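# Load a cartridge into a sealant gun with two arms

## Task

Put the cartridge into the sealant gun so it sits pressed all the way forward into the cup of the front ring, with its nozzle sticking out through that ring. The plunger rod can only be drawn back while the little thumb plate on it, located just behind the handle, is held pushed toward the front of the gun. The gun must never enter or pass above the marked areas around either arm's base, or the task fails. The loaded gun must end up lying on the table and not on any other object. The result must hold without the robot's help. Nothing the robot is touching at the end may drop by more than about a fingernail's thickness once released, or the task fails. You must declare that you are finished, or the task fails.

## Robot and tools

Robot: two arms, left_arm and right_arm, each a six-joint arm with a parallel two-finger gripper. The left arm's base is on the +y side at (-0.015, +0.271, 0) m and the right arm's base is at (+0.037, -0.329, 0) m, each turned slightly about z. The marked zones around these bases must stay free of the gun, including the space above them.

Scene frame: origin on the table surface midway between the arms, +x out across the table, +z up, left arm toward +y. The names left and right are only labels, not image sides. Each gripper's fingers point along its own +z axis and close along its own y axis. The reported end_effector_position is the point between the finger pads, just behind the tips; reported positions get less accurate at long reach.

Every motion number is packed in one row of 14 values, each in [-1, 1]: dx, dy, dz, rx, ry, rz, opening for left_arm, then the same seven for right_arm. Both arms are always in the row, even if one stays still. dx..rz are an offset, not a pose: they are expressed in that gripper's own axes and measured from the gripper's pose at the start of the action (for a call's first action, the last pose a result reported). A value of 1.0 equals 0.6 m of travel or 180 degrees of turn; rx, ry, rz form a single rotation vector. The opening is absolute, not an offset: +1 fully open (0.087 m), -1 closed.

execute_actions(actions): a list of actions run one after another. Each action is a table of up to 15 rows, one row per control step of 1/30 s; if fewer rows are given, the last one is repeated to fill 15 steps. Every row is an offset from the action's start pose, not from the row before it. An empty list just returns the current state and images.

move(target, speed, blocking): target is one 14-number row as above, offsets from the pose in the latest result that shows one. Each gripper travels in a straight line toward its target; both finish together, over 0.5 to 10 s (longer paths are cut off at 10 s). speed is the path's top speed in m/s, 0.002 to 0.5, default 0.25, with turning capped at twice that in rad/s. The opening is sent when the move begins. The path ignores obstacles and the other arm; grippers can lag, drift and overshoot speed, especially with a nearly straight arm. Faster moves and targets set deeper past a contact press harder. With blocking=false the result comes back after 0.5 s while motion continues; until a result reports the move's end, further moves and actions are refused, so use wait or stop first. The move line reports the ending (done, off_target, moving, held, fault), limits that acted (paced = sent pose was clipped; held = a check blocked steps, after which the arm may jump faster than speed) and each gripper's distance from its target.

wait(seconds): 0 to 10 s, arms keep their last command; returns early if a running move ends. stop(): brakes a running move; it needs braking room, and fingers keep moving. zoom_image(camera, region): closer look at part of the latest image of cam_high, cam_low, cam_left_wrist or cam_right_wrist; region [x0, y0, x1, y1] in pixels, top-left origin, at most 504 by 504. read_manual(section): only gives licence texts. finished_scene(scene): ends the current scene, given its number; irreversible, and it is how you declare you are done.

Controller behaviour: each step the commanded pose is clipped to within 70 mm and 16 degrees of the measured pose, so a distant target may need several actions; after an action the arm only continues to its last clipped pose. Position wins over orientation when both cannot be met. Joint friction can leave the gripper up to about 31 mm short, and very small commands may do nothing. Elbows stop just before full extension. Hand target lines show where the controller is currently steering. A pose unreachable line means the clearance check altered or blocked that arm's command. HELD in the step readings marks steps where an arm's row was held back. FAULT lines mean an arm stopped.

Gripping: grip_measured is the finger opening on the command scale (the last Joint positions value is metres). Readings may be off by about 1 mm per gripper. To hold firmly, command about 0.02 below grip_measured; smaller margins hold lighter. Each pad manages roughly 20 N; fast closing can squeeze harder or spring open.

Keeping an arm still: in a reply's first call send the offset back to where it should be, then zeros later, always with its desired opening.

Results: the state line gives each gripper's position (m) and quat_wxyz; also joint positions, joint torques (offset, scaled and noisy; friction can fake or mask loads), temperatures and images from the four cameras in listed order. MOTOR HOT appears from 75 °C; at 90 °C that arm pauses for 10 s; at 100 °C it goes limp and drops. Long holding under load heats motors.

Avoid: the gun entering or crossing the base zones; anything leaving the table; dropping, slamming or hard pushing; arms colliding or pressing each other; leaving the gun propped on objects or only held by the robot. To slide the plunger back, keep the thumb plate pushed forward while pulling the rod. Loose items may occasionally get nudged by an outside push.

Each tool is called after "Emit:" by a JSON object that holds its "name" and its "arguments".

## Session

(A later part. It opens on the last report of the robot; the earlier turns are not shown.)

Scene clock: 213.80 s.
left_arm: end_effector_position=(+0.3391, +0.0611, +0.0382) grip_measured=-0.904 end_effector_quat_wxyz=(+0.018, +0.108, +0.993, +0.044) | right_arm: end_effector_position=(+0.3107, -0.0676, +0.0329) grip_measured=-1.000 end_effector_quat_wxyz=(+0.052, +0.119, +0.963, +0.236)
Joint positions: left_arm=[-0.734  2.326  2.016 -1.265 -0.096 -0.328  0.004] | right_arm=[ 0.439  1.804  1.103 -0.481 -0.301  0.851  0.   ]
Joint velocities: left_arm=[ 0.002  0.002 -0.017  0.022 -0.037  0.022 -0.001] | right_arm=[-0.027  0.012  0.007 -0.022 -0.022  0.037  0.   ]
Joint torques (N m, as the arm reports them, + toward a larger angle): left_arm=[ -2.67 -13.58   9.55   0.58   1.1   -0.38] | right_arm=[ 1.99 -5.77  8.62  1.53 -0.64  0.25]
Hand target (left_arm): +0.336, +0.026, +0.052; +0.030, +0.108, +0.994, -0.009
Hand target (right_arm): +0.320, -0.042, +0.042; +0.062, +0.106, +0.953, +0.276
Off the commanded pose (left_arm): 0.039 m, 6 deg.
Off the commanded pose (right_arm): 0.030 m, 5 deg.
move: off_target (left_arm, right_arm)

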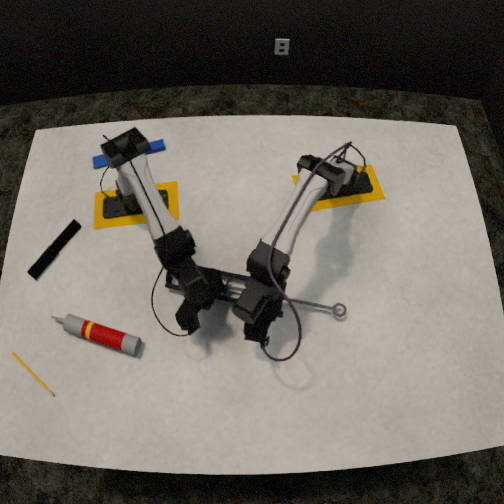

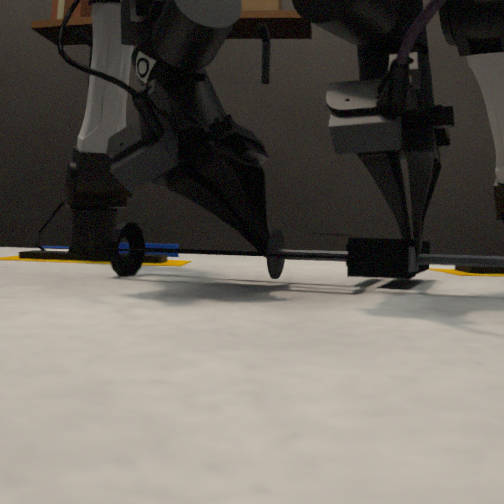

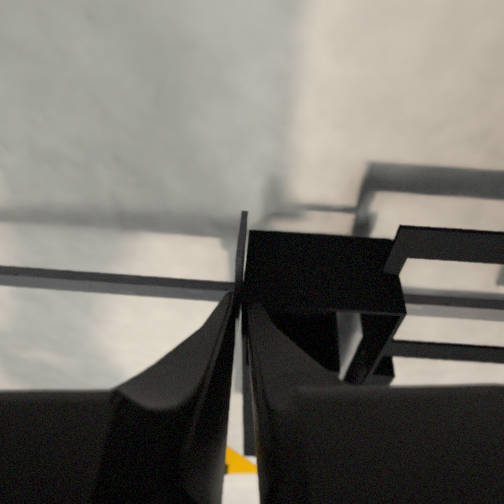

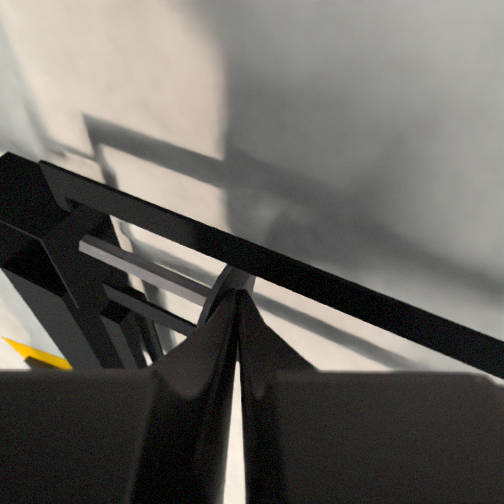

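Emit:
{"name": "execute_actions", "arguments": {"actions": [[[-0.005,-0.065,-0.02,0.05,-0.01,0,-0.95,-0.006,0.062,0.018,-0.05,-0.005,0,-1]],[[-0.005,-0.065,-0.015,0.045,-0.005,0,-0.95,-0.006,0.062,0.02,-0.05,-0.005,0,-1]]]}}

Scene clock: 223.03 s.
left_arm: end_effector_position=(+0.3417, +0.0430, +0.0367) grip_measured=-0.901 end_effector_quat_wxyz=(+0.022, +0.107, +0.994, -0.002) | right_arm: end_effector_position=(+0.3281, -0.0479, +0.0344) grip_measured=-1.000 end_effector_quat_wxyz=(+0.068, +0.138, +0.949, +0.276)
Joint positions: left_arm=[-0.734  2.327  2.016 -1.219 -0.015 -0.328  0.004] | right_arm=[ 0.444  1.834  1.103 -0.358 -0.329  0.92   0.   ]
Joint velocities: left_arm=[ 0.017 -0.007 -0.007 -0.007  0.022  0.022 -0.   ] | right_arm=[ 0.002  0.012  0.017  0.051 -0.051  0.051  0.   ]
Joint torques (N m, as the arm reports them, + toward a larger angle): left_arm=[ -2.22 -13.44   7.74   0.67   1.26  -0.24] | right_arm=[ 1.69 -7.22  5.51  1.94 -0.77  0.32]
Hand target (left_arm): +0.333, +0.013, +0.046; +0.019, +0.112, +0.992, -0.053
Hand target (right_arm): +0.333, -0.025, +0.044; +0.078, +0.125, +0.934, +0.325
Off the commanded pose (left_arm): 0.033 m, 6 deg.
Off the commanded pose (right_arm): 0.027 m, 7 deg.
Step readings (end_effector_position; steps 1 to 15: 1st action; 16 to 30: 2nd action):
0: left_arm (+0.3391, +0.0611, +0.0380) | right_arm (+0.3107, -0.0675, +0.0328)
1: left_arm (+0.3388, +0.0605, +0.0380) | right_arm (+0.3113, -0.0664, +0.0334)
2: left_arm (+0.3384, +0.0592, +0.0380) | right_arm (+0.3125, -0.0651, +0.0338)
4: left_arm (+0.3378, +0.0561, +0.0378) | right_arm (+0.3155, -0.0629, +0.0339)
8: left_arm (+0.3388, +0.0524, +0.0374) | right_arm (+0.3185, -0.0603, +0.0339)
15: left_arm (+0.3401, +0.0503, +0.0371) | right_arm (+0.3209, -0.0587, +0.0337)
16: left_arm (+0.3400, +0.0497, +0.0371) | right_arm (+0.3214, -0.0580, +0.0338)
17: left_arm (+0.3400, +0.0486, +0.0371) | right_arm (+0.3223, -0.0567, +0.0336)
19: left_arm (+0.3402, +0.0465, +0.0370) | right_arm (+0.3242, -0.0542, +0.0335)
23: left_arm (+0.3410, +0.0443, +0.0368) | right_arm (+0.3263, -0.0505, +0.0337)
30: end_effector_position above

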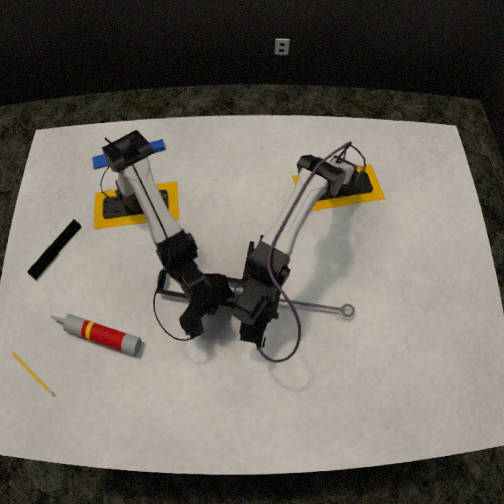

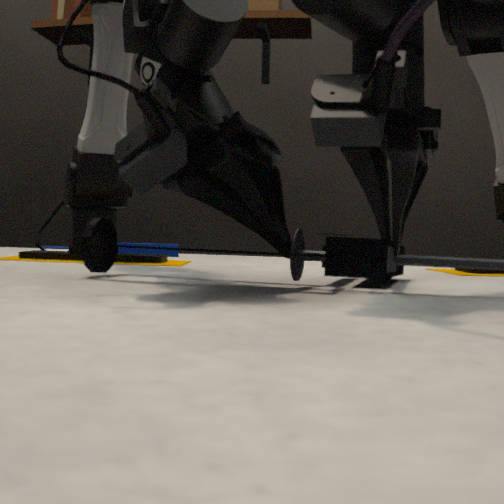

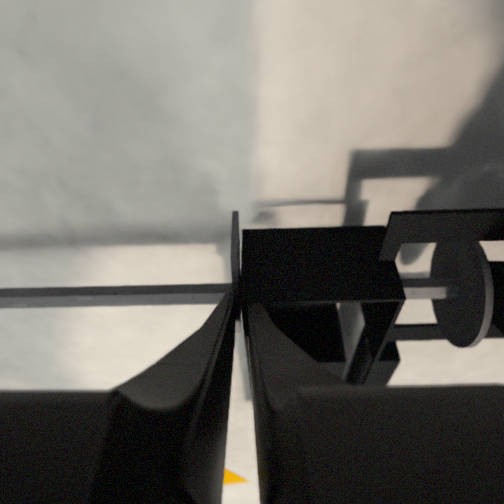

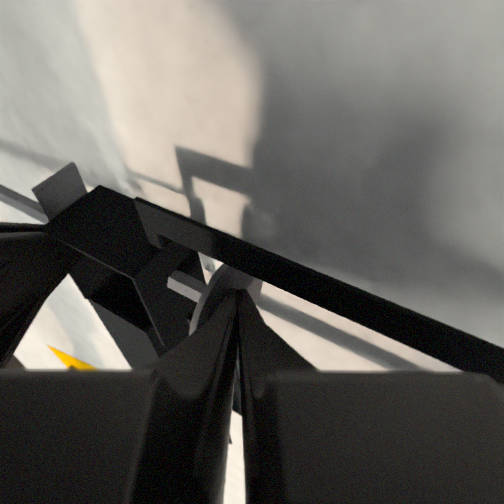

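Emit:
{"name": "execute_actions", "arguments": {"actions": [[[0,-0.06,-0.015,0.033,0,0,-0.95,0.005,0.065,0.028,-0.04,0,0,-1]],[[0,-0.06,-0.015,0.033,0,0,-0.95,0.005,0.065,0.028,-0.04,0,0,-1]]]}}

Scene clock: 230.77 s.
left_arm: end_effector_position=(+0.3365, +0.0363, +0.0301) grip_measured=-0.901 end_effector_quat_wxyz=(+0.010, +0.105, +0.994, -0.006) | right_arm: end_effector_position=(+0.3245, -0.0371, +0.0267) grip_measured=-1.000 end_effector_quat_wxyz=(+0.057, +0.151, +0.947, +0.278)
Joint positions: left_arm=[-0.746  2.346  2.02  -1.221  0.002 -0.344  0.004] | right_arm=[ 0.468  1.864  1.103 -0.33  -0.329  0.971  0.   ]
Joint velocities: left_arm=[-0.007 -0.002  0.007 -0.007  0.007 -0.037 -0.001] | right_arm=[-0.012 -0.002  0.002  0.051 -0.007 -0.007  0.   ]
Joint torques (N m, as the arm reports them, + toward a larger angle): left_arm=[ -2.26 -13.03   9.     0.51   1.11  -0.28] | right_arm=[ 0.3  -7.9   6.27  1.27 -0.18  0.04]
Hand target (left_arm): +0.330, +0.007, +0.041; +0.009, +0.108, +0.993, -0.052
Hand target (right_arm): +0.327, -0.033, +0.029; +0.063, +0.148, +0.945, +0.286
Off the commanded pose (left_arm): 0.033 m, 5 deg.
Off the commanded pose (right_arm): 0.047 m, 8 deg.
Step readings (end_effector_position; steps 1 to 15: 1st action; 16 to 30: 2nd action):
0: left_arm (+0.3420, +0.0425, +0.0367) | right_arm (+0.3286, -0.0474, +0.0346)
1: left_arm (+0.3420, +0.0425, +0.0367) | right_arm (+0.3281, -0.0464, +0.0339)
2: left_arm (+0.3419, +0.0424, +0.0365) | right_arm (+0.3281, -0.0442, +0.0330)
4: left_arm (+0.3409, +0.0423, +0.0351) | right_arm (+0.3279, -0.0387, +0.0317)
8: left_arm (+0.3389, +0.0409, +0.0316) | right_arm (+0.3271, -0.0340, +0.0291)
15: left_arm (+0.3387, +0.0406, +0.0313) | right_arm (+0.3272, -0.0333, +0.0290)
16: left_arm (+0.3385, +0.0403, +0.0313) | right_arm (+0.3266, -0.0341, +0.0284) HELD right_arm
17: left_arm (+0.3380, +0.0396, +0.0311) | right_arm (+0.3260, -0.0348, +0.0279) HELD right_arm
19: left_arm (+0.3368, +0.0382, +0.0296) | right_arm (+0.3250, -0.0362, +0.0271) HELD right_arm
23: left_arm (+0.3359, +0.0369, +0.0292) | right_arm (+0.3244, -0.0367, +0.0268) HELD right_arm
30: end_effector_position above HELD right_arm
HELD right_arm: steps 16 to 30.
pose unreachable (right arm): on one or more control steps of this call, first in action 1 (counted from 0), this arm could not follow its commanded pose, so it was not sent that pose on those steps. On the call's last step it was still not sent that pose. It may still have moved: this result reports where it is.
cause: the commanded pose would bring a part of the arm too close to another arm (this arm's wrist (the part past joint 4) and the other arm's wrist (the part past joint 4)).

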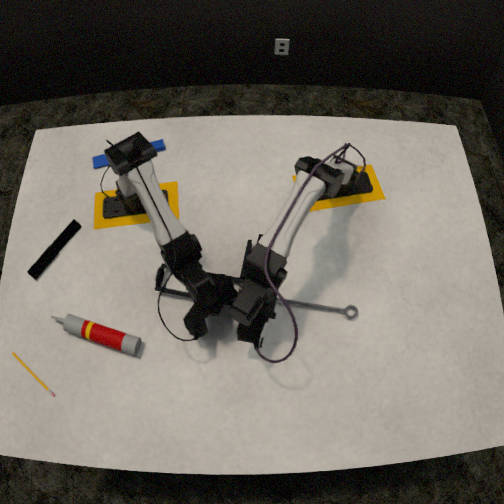

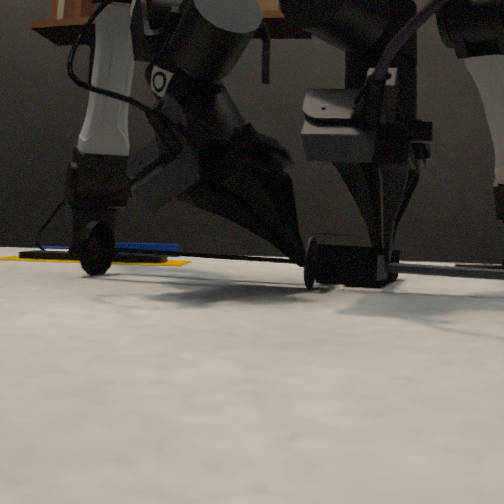

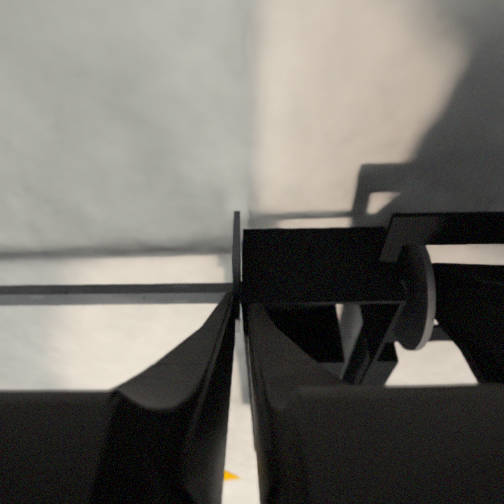

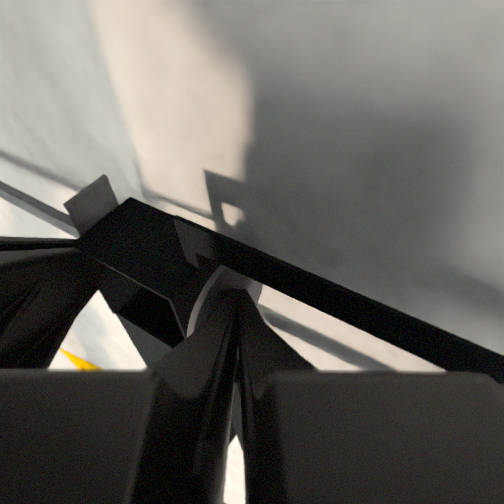

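Emit:
{"name": "execute_actions", "arguments": {"actions": [[[0,0,0,0,0,0,-0.95,0,0,-0.02,0,0,0,-1],[0,0,0,0,0,0,-0.95,0,0,-0.03,0,0,0,-1],[0,0,0,0,0,0,-0.95,0,0,-0.04,0,0,0,-1],[0,0,0,0,0,0,-0.95,0,0,-0.05,0,0,0,-1],[0,0,0,0,0,0,-0.9,0,0,-0.06,0,0,0,-1],[0,0,0,0,0,0,-0.85,0,0,-0.07,0,0,0,-1],[0,0,0,0,0,0,-0.8,0,0,-0.08,0,0,0,-1],[0,0,0,0,0,0,-0.7,0,0,-0.09,0,0,0,-1],[0,0,0,0,0,0,-0.6,0,0,-0.1,0,0,0,-1],[0,0,0,0,0,0,-0.5,0,0,-0.1,0,0,0,-1]]]}}

Emit:
{"name": "move", "arguments": {"target": [0,0,-0.1,0,0,0,-0.5,0,0,-0.12,0,0,0,-1], "speed": 0.15}}

Scene clock: 256.00 s.
left_arm: end_effector_position=(+0.3383, +0.0368, +0.0299) grip_measured=-0.500 end_effector_quat_wxyz=(+0.014, +0.105, +0.994, -0.004) | right_arm: end_effector_position=(+0.3162, -0.0653, +0.0703) grip_measured=-1.000 end_effector_quat_wxyz=(+0.062, +0.156, +0.946, +0.277)
Joint positions: left_arm=[-0.745  2.346  2.02  -1.216 -0.004 -0.344  0.022] | right_arm=[ 0.414  1.709  1.103 -0.493 -0.343  0.93   0.   ]
Joint velocities: left_arm=[-0.017 -0.002  0.007 -0.037  0.066 -0.037 -0.001] | right_arm=[ 0.002 -0.012  0.007 -0.198  0.051 -0.095  0.   ]
Joint torques (N m, as the arm reports them, + toward a larger angle): left_arm=[ -0.19 -13.1    6.01   0.47   0.17  -0.03] | right_arm=[-0.3  -7.74  7.46  1.09 -0.23 -0.06]
Hand target (left_arm): +0.337, +0.036, +0.030; +0.010, +0.105, +0.994, -0.006
Hand target (right_arm): +0.313, -0.068, +0.076; +0.057, +0.151, +0.947, +0.278
Off the commanded pose (left_arm): 0.002 m, 0 deg.
Off the commanded pose (right_arm): 0.008 m, 1 deg.
Step readings (end_effector_position):
0: left_arm (+0.3365, +0.0363, +0.0301) | right_arm (+0.3245, -0.0371, +0.0267)
1: left_arm (+0.3370, +0.0370, +0.0301) | right_arm (+0.3244, -0.0373, +0.0266)
2: left_arm (+0.3373, +0.0373, +0.0300) | right_arm (+0.3241, -0.0379, +0.0269)
4: left_arm (+0.3380, +0.0370, +0.0299) | right_arm (+0.3215, -0.0415, +0.0301)
8: left_arm (+0.3385, +0.0369, +0.0298) | right_arm (+0.3205, -0.0522, +0.0518)
15: end_effector_position above

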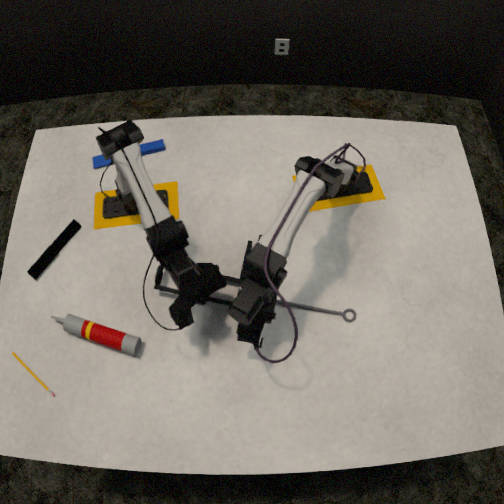

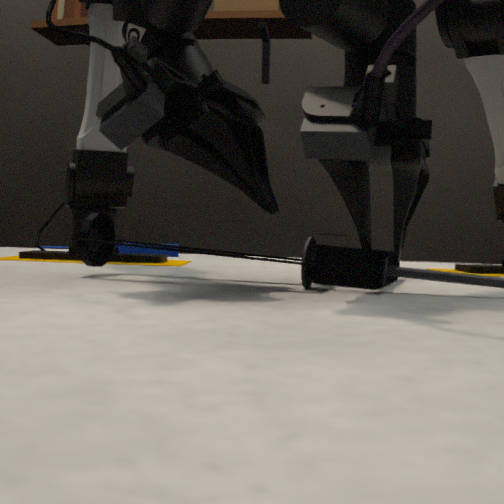

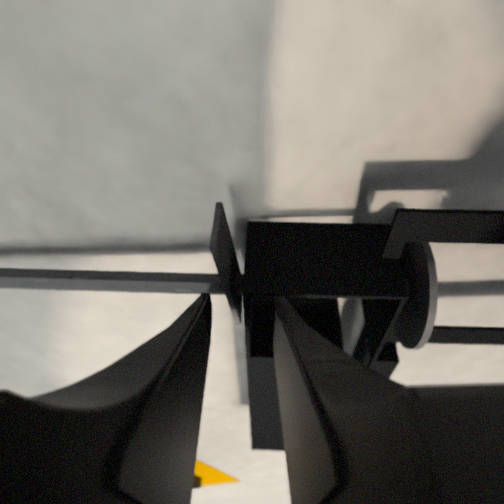

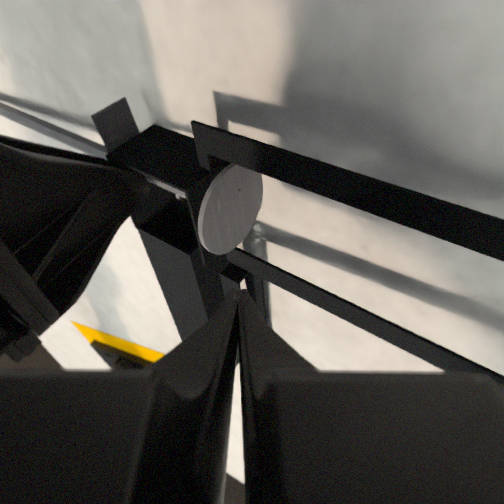

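Scene clock: 257.13 s.
left_arm: end_effector_position=(+0.3346, +0.0390, +0.0826) grip_measured=-0.500 end_effector_quat_wxyz=(+0.008, +0.105, +0.994, -0.002) | right_arm: end_effector_position=(+0.2962, -0.1030, +0.1163) grip_measured=-1.000 end_effector_quat_wxyz=(+0.049, +0.162, +0.950, +0.263)
Joint positions: left_arm=[-0.745  2.346  2.228 -1.437 -0.004 -0.344  0.022] | right_arm=[ 0.339  1.564  1.154 -0.754 -0.369  0.86   0.   ]
Joint velocities: left_arm=[ 0.002 -0.002 -0.007 -0.007  0.007 -0.037 -0.001] | right_arm=[-0.012 -0.012  0.002  0.007  0.007 -0.037  0.   ]
Joint torques (N m, as the arm reports them, + toward a larger angle): left_arm=[ -0.14 -13.19   7.9    0.37   0.1   -0.04] | right_arm=[-0.45 -7.03  8.74  0.97 -0.27 -0.07]
Hand target (left_arm): +0.336, +0.037, +0.090; +0.014, +0.105, +0.994, -0.005
Hand target (right_arm): +0.301, -0.102, +0.130; +0.062, +0.156, +0.946, +0.276
Off the commanded pose (left_arm): 0.008 m, 1 deg.
Off the commanded pose (right_arm): 0.015 m, 2 deg.
move: off_target (right_arm)

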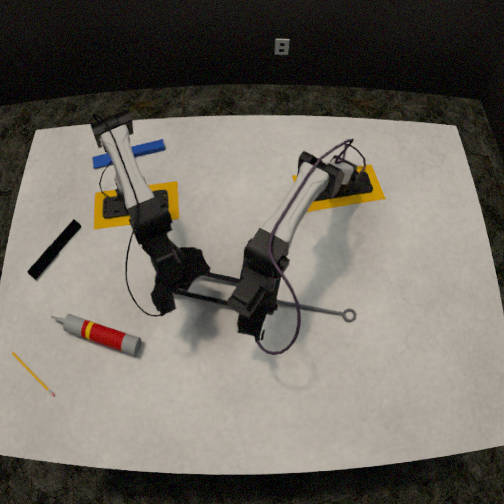

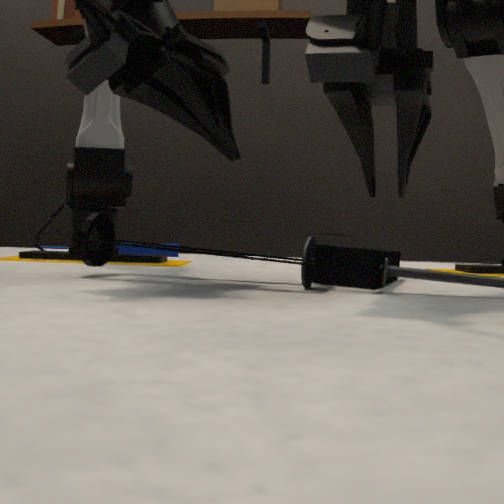

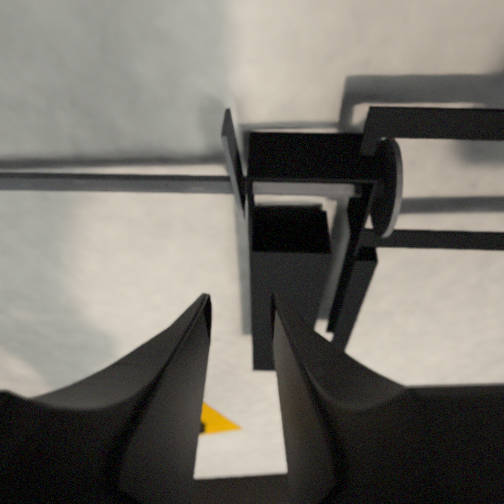

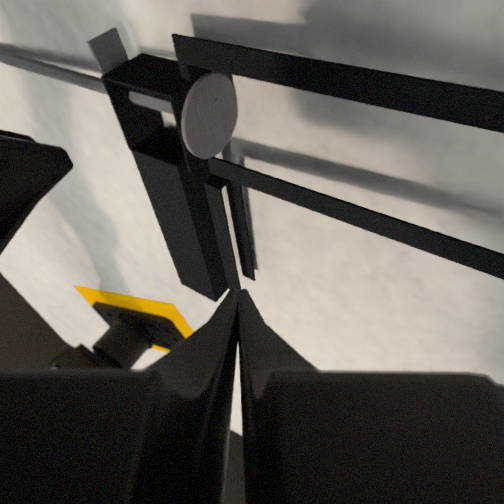

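Emit:
{"name": "move", "arguments": {"target": [0,0.267,0.04,0,0,-0.5,-0.2,-0.369,-0.284,-0.156,0.133,0.136,-0.483,1], "speed": 0.35}}

Scene clock: 274.97 s.
left_arm: end_effector_position=(+0.3697, +0.1920, +0.0569) grip_measured=-0.200 end_effector_quat_wxyz=(-0.002, -0.623, +0.782, -0.005) | right_arm: end_effector_position=(+0.4353, -0.3545, +0.1094) grip_measured=+0.997 end_effector_quat_wxyz=(-0.002, -0.573, +0.819, +0.007)
Joint positions: left_arm=[-0.284  2.068  1.67  -1.168  0.01  -1.438  0.035] | right_arm=[-0.077  2.15   2.008 -1.44  -0.011 -1.192  0.087]
Joint velocities: left_arm=[-0.012  0.007 -0.002 -0.022 -0.081  0.066  0.   ] | right_arm=[-0.002 -0.017 -0.012 -0.007 -0.037 -0.007  0.001]
Joint torques (N m, as the arm reports them, + toward a larger angle): left_arm=[  0.46 -12.35   3.91   0.57   0.12  -0.1 ] | right_arm=[-0.37 -8.68  8.19  0.31  0.    0.  ]
Hand target (left_arm): +0.368, +0.194, +0.058; -0.000, -0.629, +0.777, -0.011
Hand target (right_arm): +0.441, -0.358, +0.110; -0.001, -0.575, +0.818, +0.002
Off the commanded pose (left_arm): 0.004 m, 1 deg.
Off the commanded pose (right_arm): 0.007 m, 1 deg.
move: done

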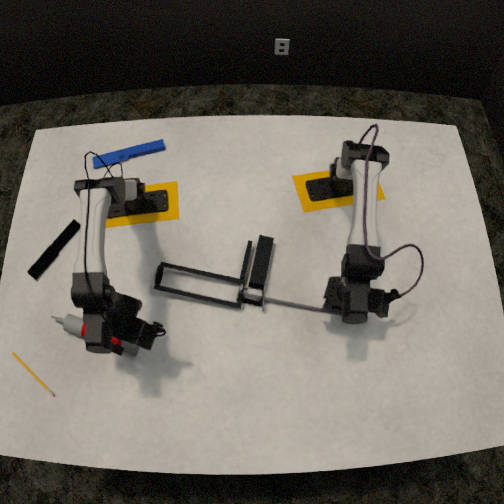

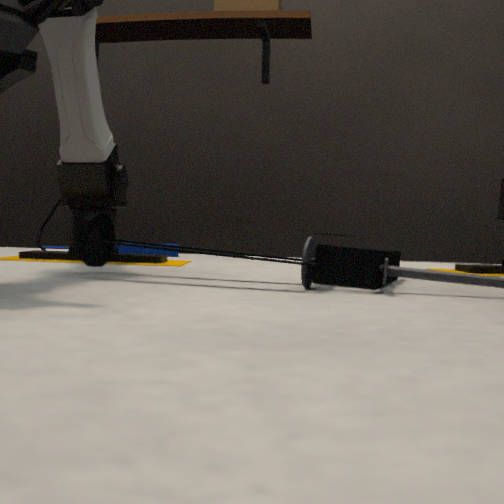

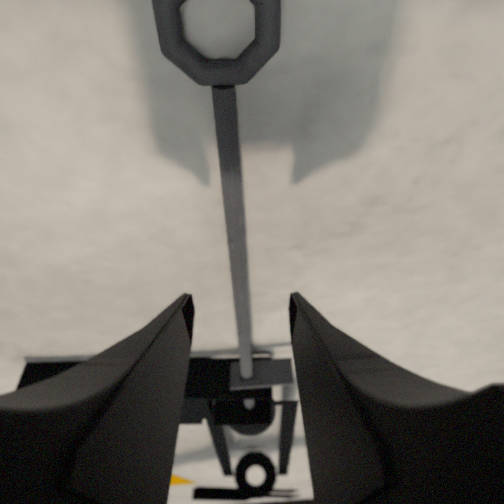

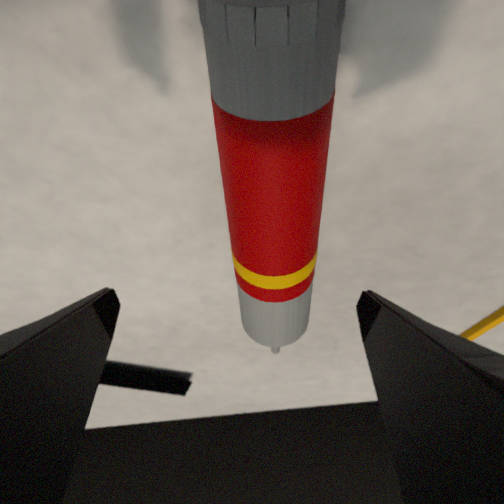

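Emit:
{"name": "move", "arguments": {"target": [0,0.004,0.082,0,0,-0.006,-0.2,0.025,-0.028,0.145,0,0,-0.012,1], "speed": 0.1}}

Scene clock: 295.03 s.
left_arm: end_effector_position=(+0.3724, +0.1917, +0.0185) grip_measured=-0.200 end_effector_quat_wxyz=(+0.006, -0.627, +0.779, -0.013) | right_arm: end_effector_position=(+0.4471, -0.3692, +0.0298) grip_measured=+0.997 end_effector_quat_wxyz=(+0.003, -0.589, +0.808, +0.004)
Joint positions: left_arm=[-0.284  2.091  1.549 -1.003  0.01  -1.45   0.035] | right_arm=[-0.111  2.2    1.772 -1.143 -0.01  -1.264  0.087]
Joint velocities: left_arm=[-0.002  0.007 -0.007 -0.022 -0.051 -0.022 -0.001] | right_arm=[-0.017  0.017  0.002  0.037 -0.037  0.022 -0.   ]
Joint torques (N m, as the arm reports them, + toward a larger angle): left_arm=[-0.04 -9.6   4.2   0.64  0.04 -0.1 ] | right_arm=[-0.49 -9.53  4.69  0.47 -0.09 -0.01]
Hand target (left_arm): +0.368, +0.192, +0.008; -0.002, -0.630, +0.776, -0.005
Hand target (right_arm): +0.445, -0.372, +0.022; -0.001, -0.588, +0.809, +0.008
Off the commanded pose (left_arm): 0.012 m, 1 deg.
Off the commanded pose (right_arm): 0.009 m, 1 deg.
move: off_target (left_arm)

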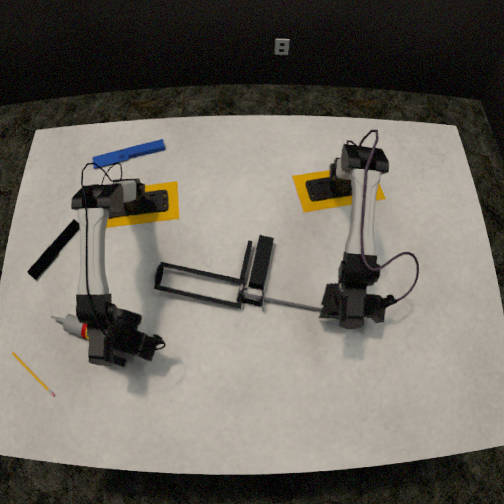

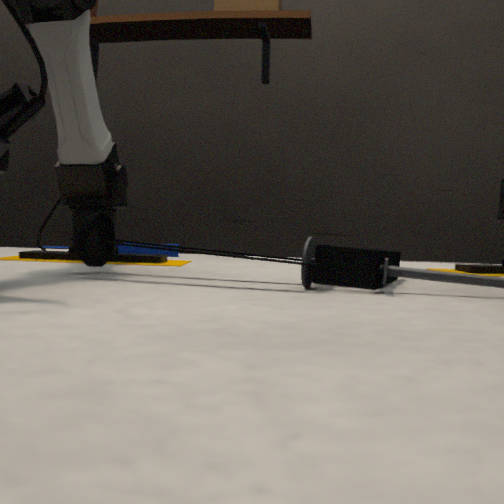

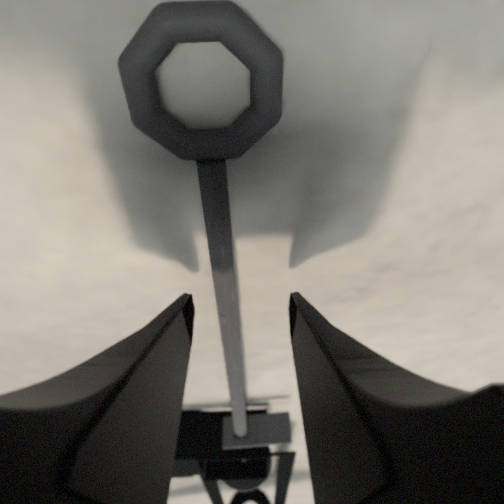

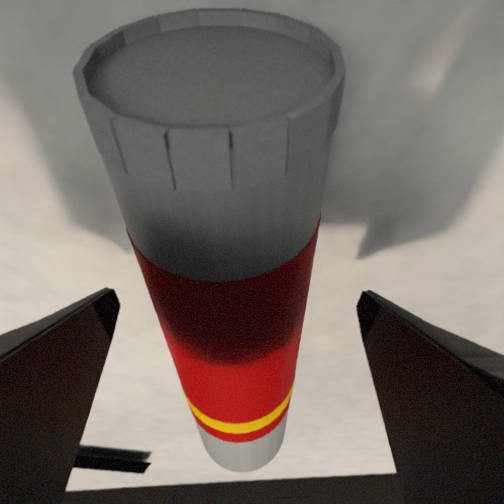

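Emit:
{"name": "move", "arguments": {"target": [0,0.014,0.033,0.006,0,0,-0.2,0,0.008,0.022,0,0,0,0.4], "speed": 0.05}}

Scene clock: 298.80 s.
left_arm: end_effector_position=(+0.3661, +0.1919, +0.0041) grip_measured=-0.200 end_effector_quat_wxyz=(+0.008, -0.627, +0.779, -0.016) | right_arm: end_effector_position=(+0.4439, -0.3691, +0.0192) grip_measured=+0.400 end_effector_quat_wxyz=(+0.001, -0.589, +0.808, +0.006)
Joint positions: left_arm=[-0.284  2.079  1.469 -0.927  0.012 -1.449  0.035] | right_arm=[-0.111  2.2    1.728 -1.104 -0.01  -1.265  0.061]
Joint velocities: left_arm=[ 0.002 -0.012 -0.012 -0.022 -0.051  0.022  0.   ] | right_arm=[ 0.007  0.007 -0.012  0.007 -0.051  0.066 -0.   ]
Joint torques (N m, as the arm reports them, + toward a larger angle): left_arm=[  0.23 -10.95   3.42   0.85   0.05  -0.03] | right_arm=[  0.45 -10.53   4.41   0.44  -0.1    0.12]
Hand target (left_arm): +0.365, +0.193, -0.002; +0.011, -0.627, +0.778, -0.020
Hand target (right_arm): +0.442, -0.367, +0.017; +0.003, -0.589, +0.808, +0.005
Off the commanded pose (left_arm): 0.006 m, 1 deg.
Off the commanded pose (right_arm): 0.003 m, 0 deg.
move: done

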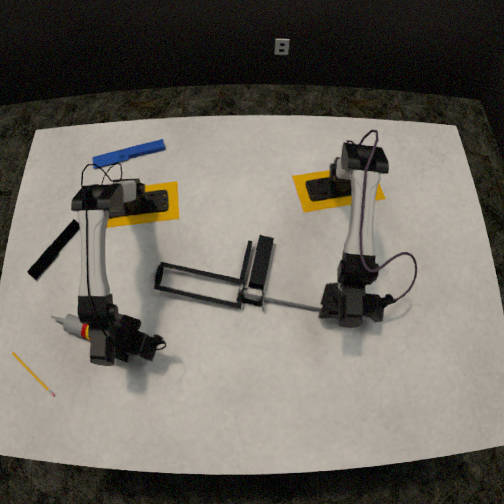

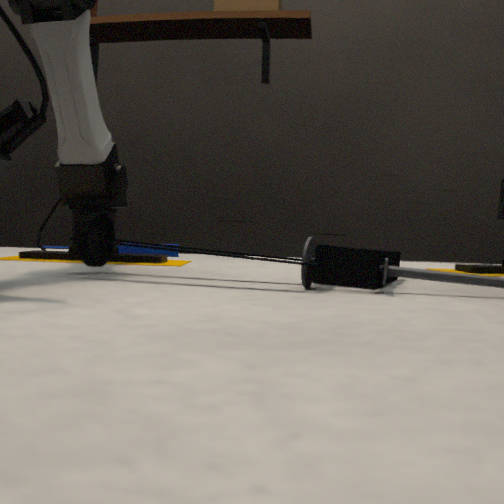

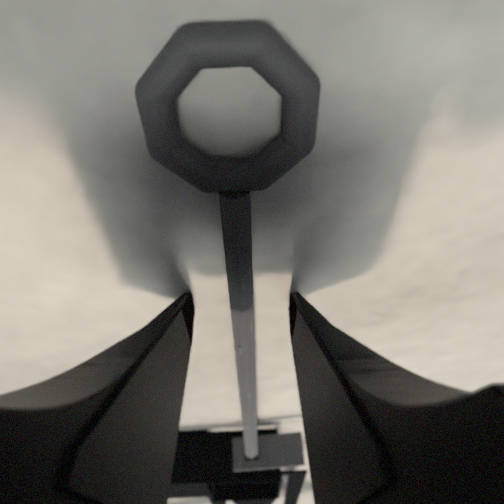

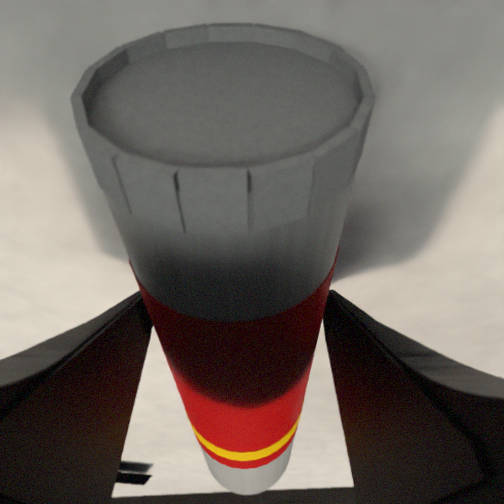

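Emit:
{"name": "execute_actions", "arguments": {"actions": [[[0,0,-0.008,0,0,0,-0.3,0,0,-0.01,0,0,0,0.4],[0,0,-0.008,0,0,0,-0.35,0,0,-0.013,0,0,0,0.4],[0,0,-0.008,0,0,0,-0.4,0,0,-0.016,0,0,0,0.4],[0,0,-0.008,0,0,0,-0.45,0,0,-0.019,0,0,0,0.4],[0,0,-0.008,0,0,0,-0.5,0,0,-0.022,0,0,0,0.4],[0,0,-0.008,0,0,0,-0.55,0,0,-0.022,0,0,0,0.4],[0,0,-0.008,0,0,0,-0.6,0,0,-0.022,0,0,0,0.4],[0,0,-0.008,0,0,0,-0.65,0,0,-0.022,0,0,0,0.4],[0,0,-0.008,0,0,0,-0.7,0,0,-0.022,0,0,0,0.4],[0,0,-0.008,0,0,0,-0.74,0,0,-0.022,0,0,0,0.4],[0,0,-0.008,0,0,0,-0.78,0,0,-0.022,0,0,0,0.4],[0,0,-0.008,0,0,0,-0.81,0,0,-0.022,0,0,0,0.4],[0,0,-0.008,0,0,0,-0.84,0,0,-0.022,0,0,0,0.4],[0,0,-0.008,0,0,0,-0.87,0,0,-0.022,0,0,0,0.4]]]}}

Scene clock: 311.07 s.
left_arm: end_effector_position=(+0.3612, +0.1927, +0.0040) grip_measured=-0.839 end_effector_quat_wxyz=(+0.002, -0.629, +0.778, -0.009) | right_arm: end_effector_position=(+0.4374, -0.3691, +0.0196) grip_measured=+0.400 end_effector_quat_wxyz=(-0.009, -0.589, +0.808, +0.013)
Joint positions: left_arm=[-0.284  2.079  1.469 -0.947  0.01  -1.453  0.007] | right_arm=[-0.111  2.2    1.728 -1.129 -0.01  -1.265  0.061]
Joint velocities: left_arm=[ 0.002 -0.022  0.002 -0.022  0.051 -0.066  0.001] | right_arm=[-0.002 -0.007 -0.002 -0.081  0.022  0.007 -0.001]
Joint torques (N m, as the arm reports them, + toward a larger angle): left_arm=[ -0.07 -11.19   6.43   0.48   0.09   0.1 ] | right_arm=[  0.1  -10.81   8.47   0.16  -0.1    0.06]
Hand target (left_arm): +0.366, +0.192, +0.009; +0.008, -0.627, +0.779, -0.016
Hand target (right_arm): +0.444, -0.369, +0.032; +0.001, -0.589, +0.808, +0.006
Off the commanded pose (left_arm): 0.007 m, 1 deg.
Off the commanded pose (right_arm): 0.014 m, 1 deg.
Step readings (end_effector_position):
0: left_arm (+0.3661, +0.1919, +0.0041) | right_arm (+0.4449, -0.3692, +0.0191)
1: left_arm (+0.3651, +0.1920, +0.0041) | right_arm (+0.4446, -0.3692, +0.0191)
2: left_arm (+0.3638, +0.1921, +0.0041) | right_arm (+0.4439, -0.3691, +0.0192)
4: left_arm (+0.3620, +0.1926, +0.0040) | right_arm (+0.4418, -0.3691, +0.0193)
8: left_arm (+0.3604, +0.1928, +0.0040) | right_arm (+0.4382, -0.3691, +0.0195)
15: end_effector_position above

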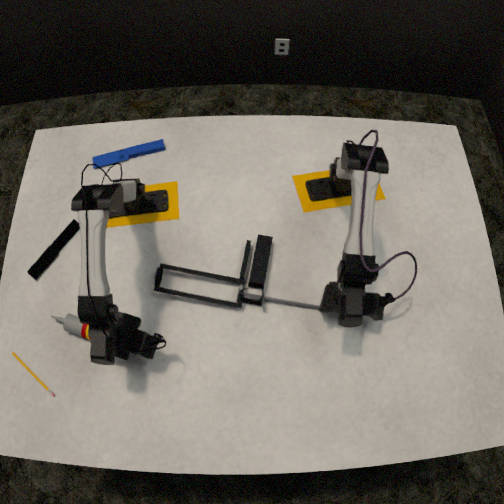

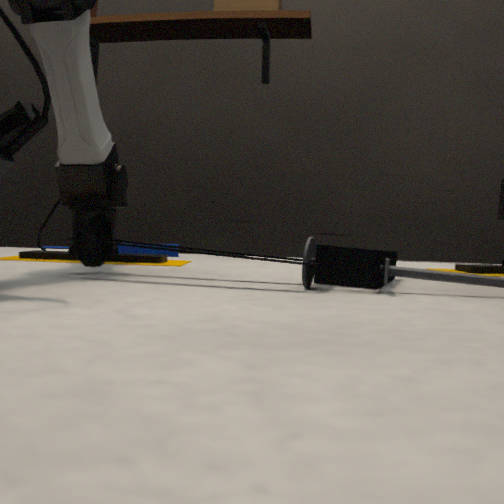

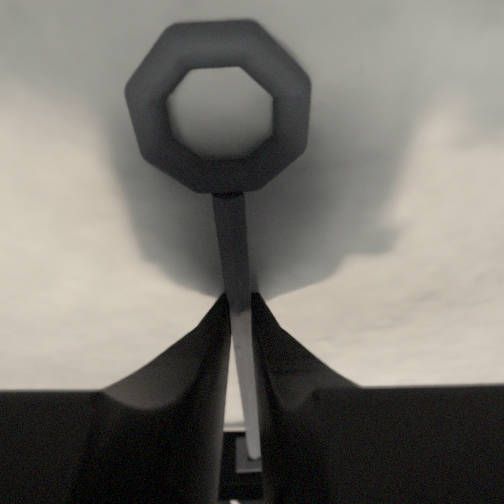

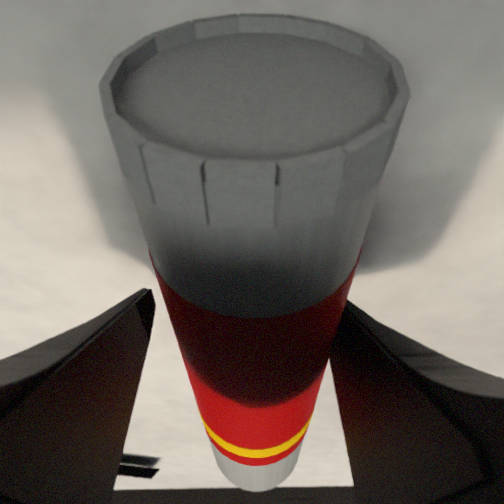

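Emit:
{"name": "execute_actions", "arguments": {"actions": [[[0,-0.008,-0.036,0.005,0,0,-0.87,0,-0.014,-0.027,0.008,0,0,0.4]]]}}

Scene clock: 319.13 s.
left_arm: end_effector_position=(+0.3619, +0.1925, +0.0110) grip_measured=-0.839 end_effector_quat_wxyz=(+0.000, -0.631, +0.775, -0.008) | right_arm: end_effector_position=(+0.4406, -0.3692, +0.0274) grip_measured=+0.400 end_effector_quat_wxyz=(-0.007, -0.589, +0.808, +0.011)
Joint positions: left_arm=[-0.284  2.074  1.491 -0.977  0.01  -1.46   0.007] | right_arm=[-0.111  2.2    1.76  -1.156 -0.01  -1.265  0.061]
Joint velocities: left_arm=[ 0.002  0.002 -0.007  0.007  0.066 -0.051 -0.001] | right_arm=[ 0.002  0.007  0.012  0.066 -0.022  0.007  0.   ]
Joint torques (N m, as the arm reports them, + toward a larger angle): left_arm=[ -0.11 -12.37   7.81   0.1    0.07   0.02] | right_arm=[ -0.11 -10.3    8.05   0.23  -0.01   0.02]
Hand target (left_arm): +0.365, +0.192, +0.025; +0.007, -0.629, +0.777, -0.015
Hand target (right_arm): +0.446, -0.372, +0.036; -0.001, -0.589, +0.808, +0.003
Off the commanded pose (left_arm): 0.015 m, 1 deg.
Off the commanded pose (right_arm): 0.010 m, 1 deg.
Step readings (end_effector_position):
0: left_arm (+0.3613, +0.1927, +0.0040) | right_arm (+0.4374, -0.3691, +0.0196)
1: left_arm (+0.3613, +0.1927, +0.0047) | right_arm (+0.4380, -0.3692, +0.0207)
2: left_arm (+0.3614, +0.1927, +0.0059) | right_arm (+0.4384, -0.3692, +0.0221)
4: left_arm (+0.3618, +0.1925, +0.0088) | right_arm (+0.4410, -0.3692, +0.0255)
8: left_arm (+0.3619, +0.1925, +0.0110) | right_arm (+0.4423, -0.3692, +0.0273)
15: end_effector_position above

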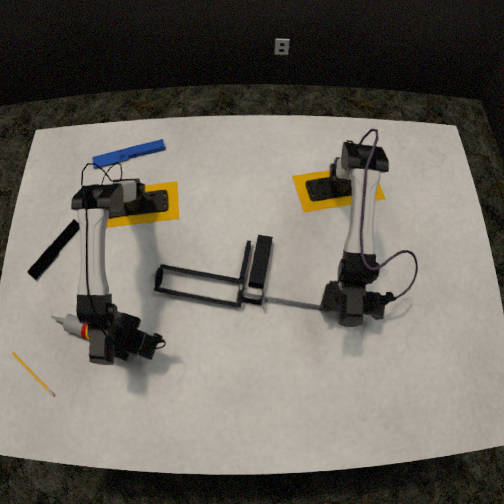

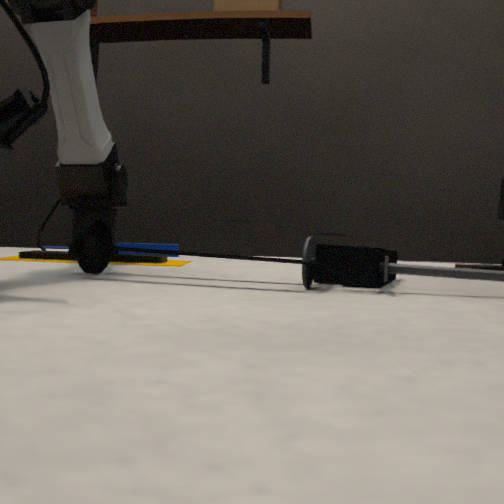

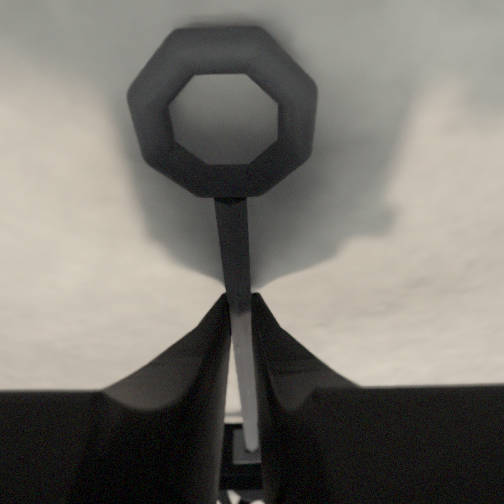

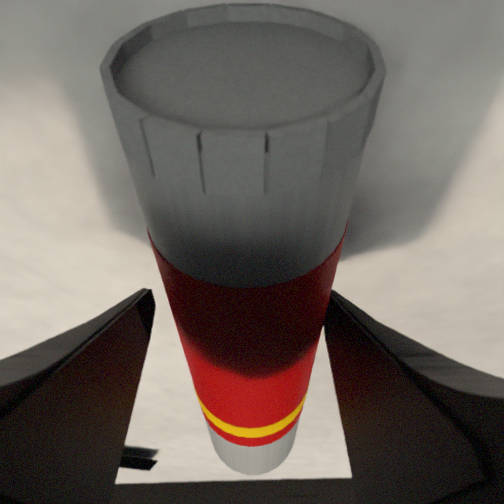

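Emit:
{"name": "execute_actions", "arguments": {"actions": [[[0,-0.005,-0.024,0.005,0,0,-0.87,0,-0.004,0,0.004,0,0,0.35],[0,-0.005,-0.024,0.005,0,0,-0.87,0,-0.004,0,0.004,0,0,0.3],[0,-0.005,-0.024,0.005,0,0,-0.87,0,-0.004,0,0.004,0,0,0.26],[0,-0.005,-0.024,0.005,0,0,-0.87,0,-0.004,0,0.004,0,0,0.22],[0,-0.005,-0.024,0.005,0,0,-0.87,0,-0.004,0,0.004,0,0,0.19],[0,-0.005,-0.024,0.005,0,0,-0.87,0,-0.004,0,0.004,0,0,0.16],[0,-0.005,-0.024,0.005,0,0,-0.87,0,-0.004,0,0.004,0,0,0.14],[0,-0.005,-0.024,0.005,0,0,-0.87,0,-0.004,0,0.004,0,0,0.12],[0,-0.005,-0.024,0.005,0,0,-0.87,0,-0.004,0,0.004,0,0,0.1],[0,-0.005,-0.024,0.005,0,0,-0.87,0,-0.004,0,0.004,0,0,0.08],[0,-0.005,-0.024,0.005,0,0,-0.87,0,-0.004,0,0.004,0,0,0.06],[0,-0.005,-0.024,0.005,0,0,-0.87,0,-0.004,0,0.004,0,0,0.04]]]}}

Scene clock: 331.30 s.
left_arm: end_effector_position=(+0.3618, +0.1925, +0.0110) grip_measured=-0.839 end_effector_quat_wxyz=(+0.000, -0.633, +0.775, -0.007) | right_arm: end_effector_position=(+0.4425, -0.3694, +0.0273) grip_measured=+0.108 end_effector_quat_wxyz=(-0.004, -0.589, +0.808, +0.009)
Joint positions: left_arm=[-0.284  2.074  1.491 -0.978  0.01  -1.463  0.007] | right_arm=[-0.111  2.2    1.76  -1.148 -0.009 -1.265  0.048]
Joint velocities: left_arm=[-0.007  0.007 -0.012 -0.066 -0.066 -0.081  0.   ] | right_arm=[-0.007  0.007  0.012 -0.007 -0.037 -0.007  0.   ]
Joint torques (N m, as the arm reports them, + toward a larger angle): left_arm=[ -0.04 -12.33   7.57   0.09   0.07   0.  ] | right_arm=[  0.14 -10.2    5.63   0.38  -0.07   0.07]
Hand target (left_arm): +0.364, +0.192, +0.025; +0.005, -0.631, +0.776, -0.014
Hand target (right_arm): +0.443, -0.370, +0.027; -0.003, -0.589, +0.808, +0.006
Off the commanded pose (left_arm): 0.015 m, 1 deg.
Off the commanded pose (right_arm): 0.001 m, 0 deg.
Step readings (end_effector_position):
0: left_arm (+0.3619, +0.1925, +0.0110) | right_arm (+0.4402, -0.3692, +0.0274)
1: left_arm (+0.3619, +0.1925, +0.0110) | right_arm (+0.4402, -0.3692, +0.0274)
2: left_arm (+0.3618, +0.1925, +0.0110) | right_arm (+0.4403, -0.3692, +0.0274)
4: left_arm (+0.3619, +0.1925, +0.0110) | right_arm (+0.4413, -0.3693, +0.0274)
8: left_arm (+0.3618, +0.1925, +0.0110) | right_arm (+0.4424, -0.3694, +0.0273)
15: end_effector_position above

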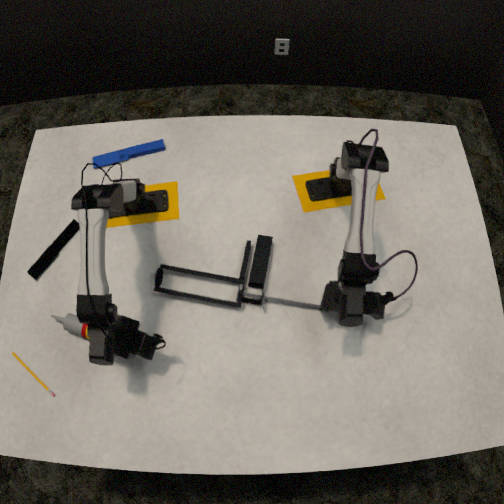

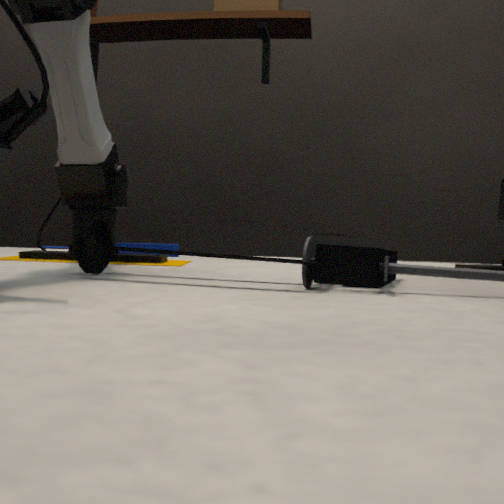

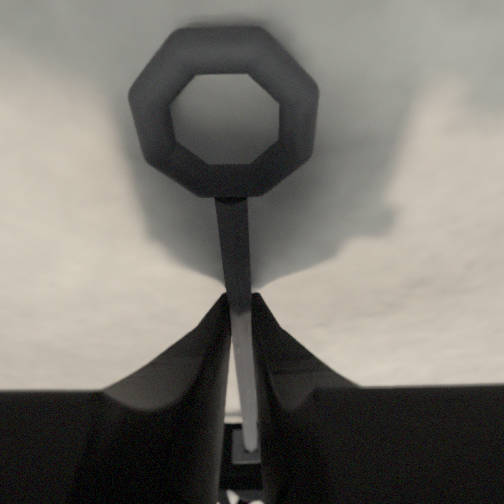

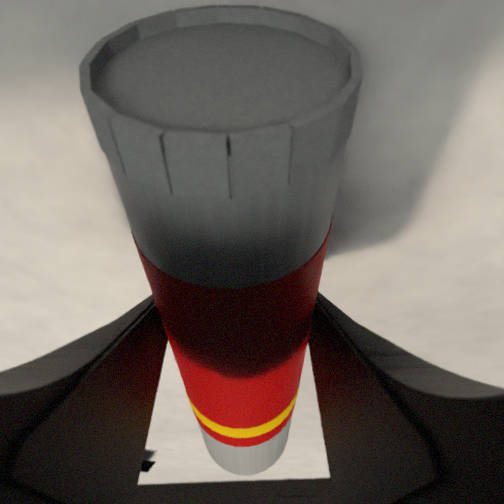

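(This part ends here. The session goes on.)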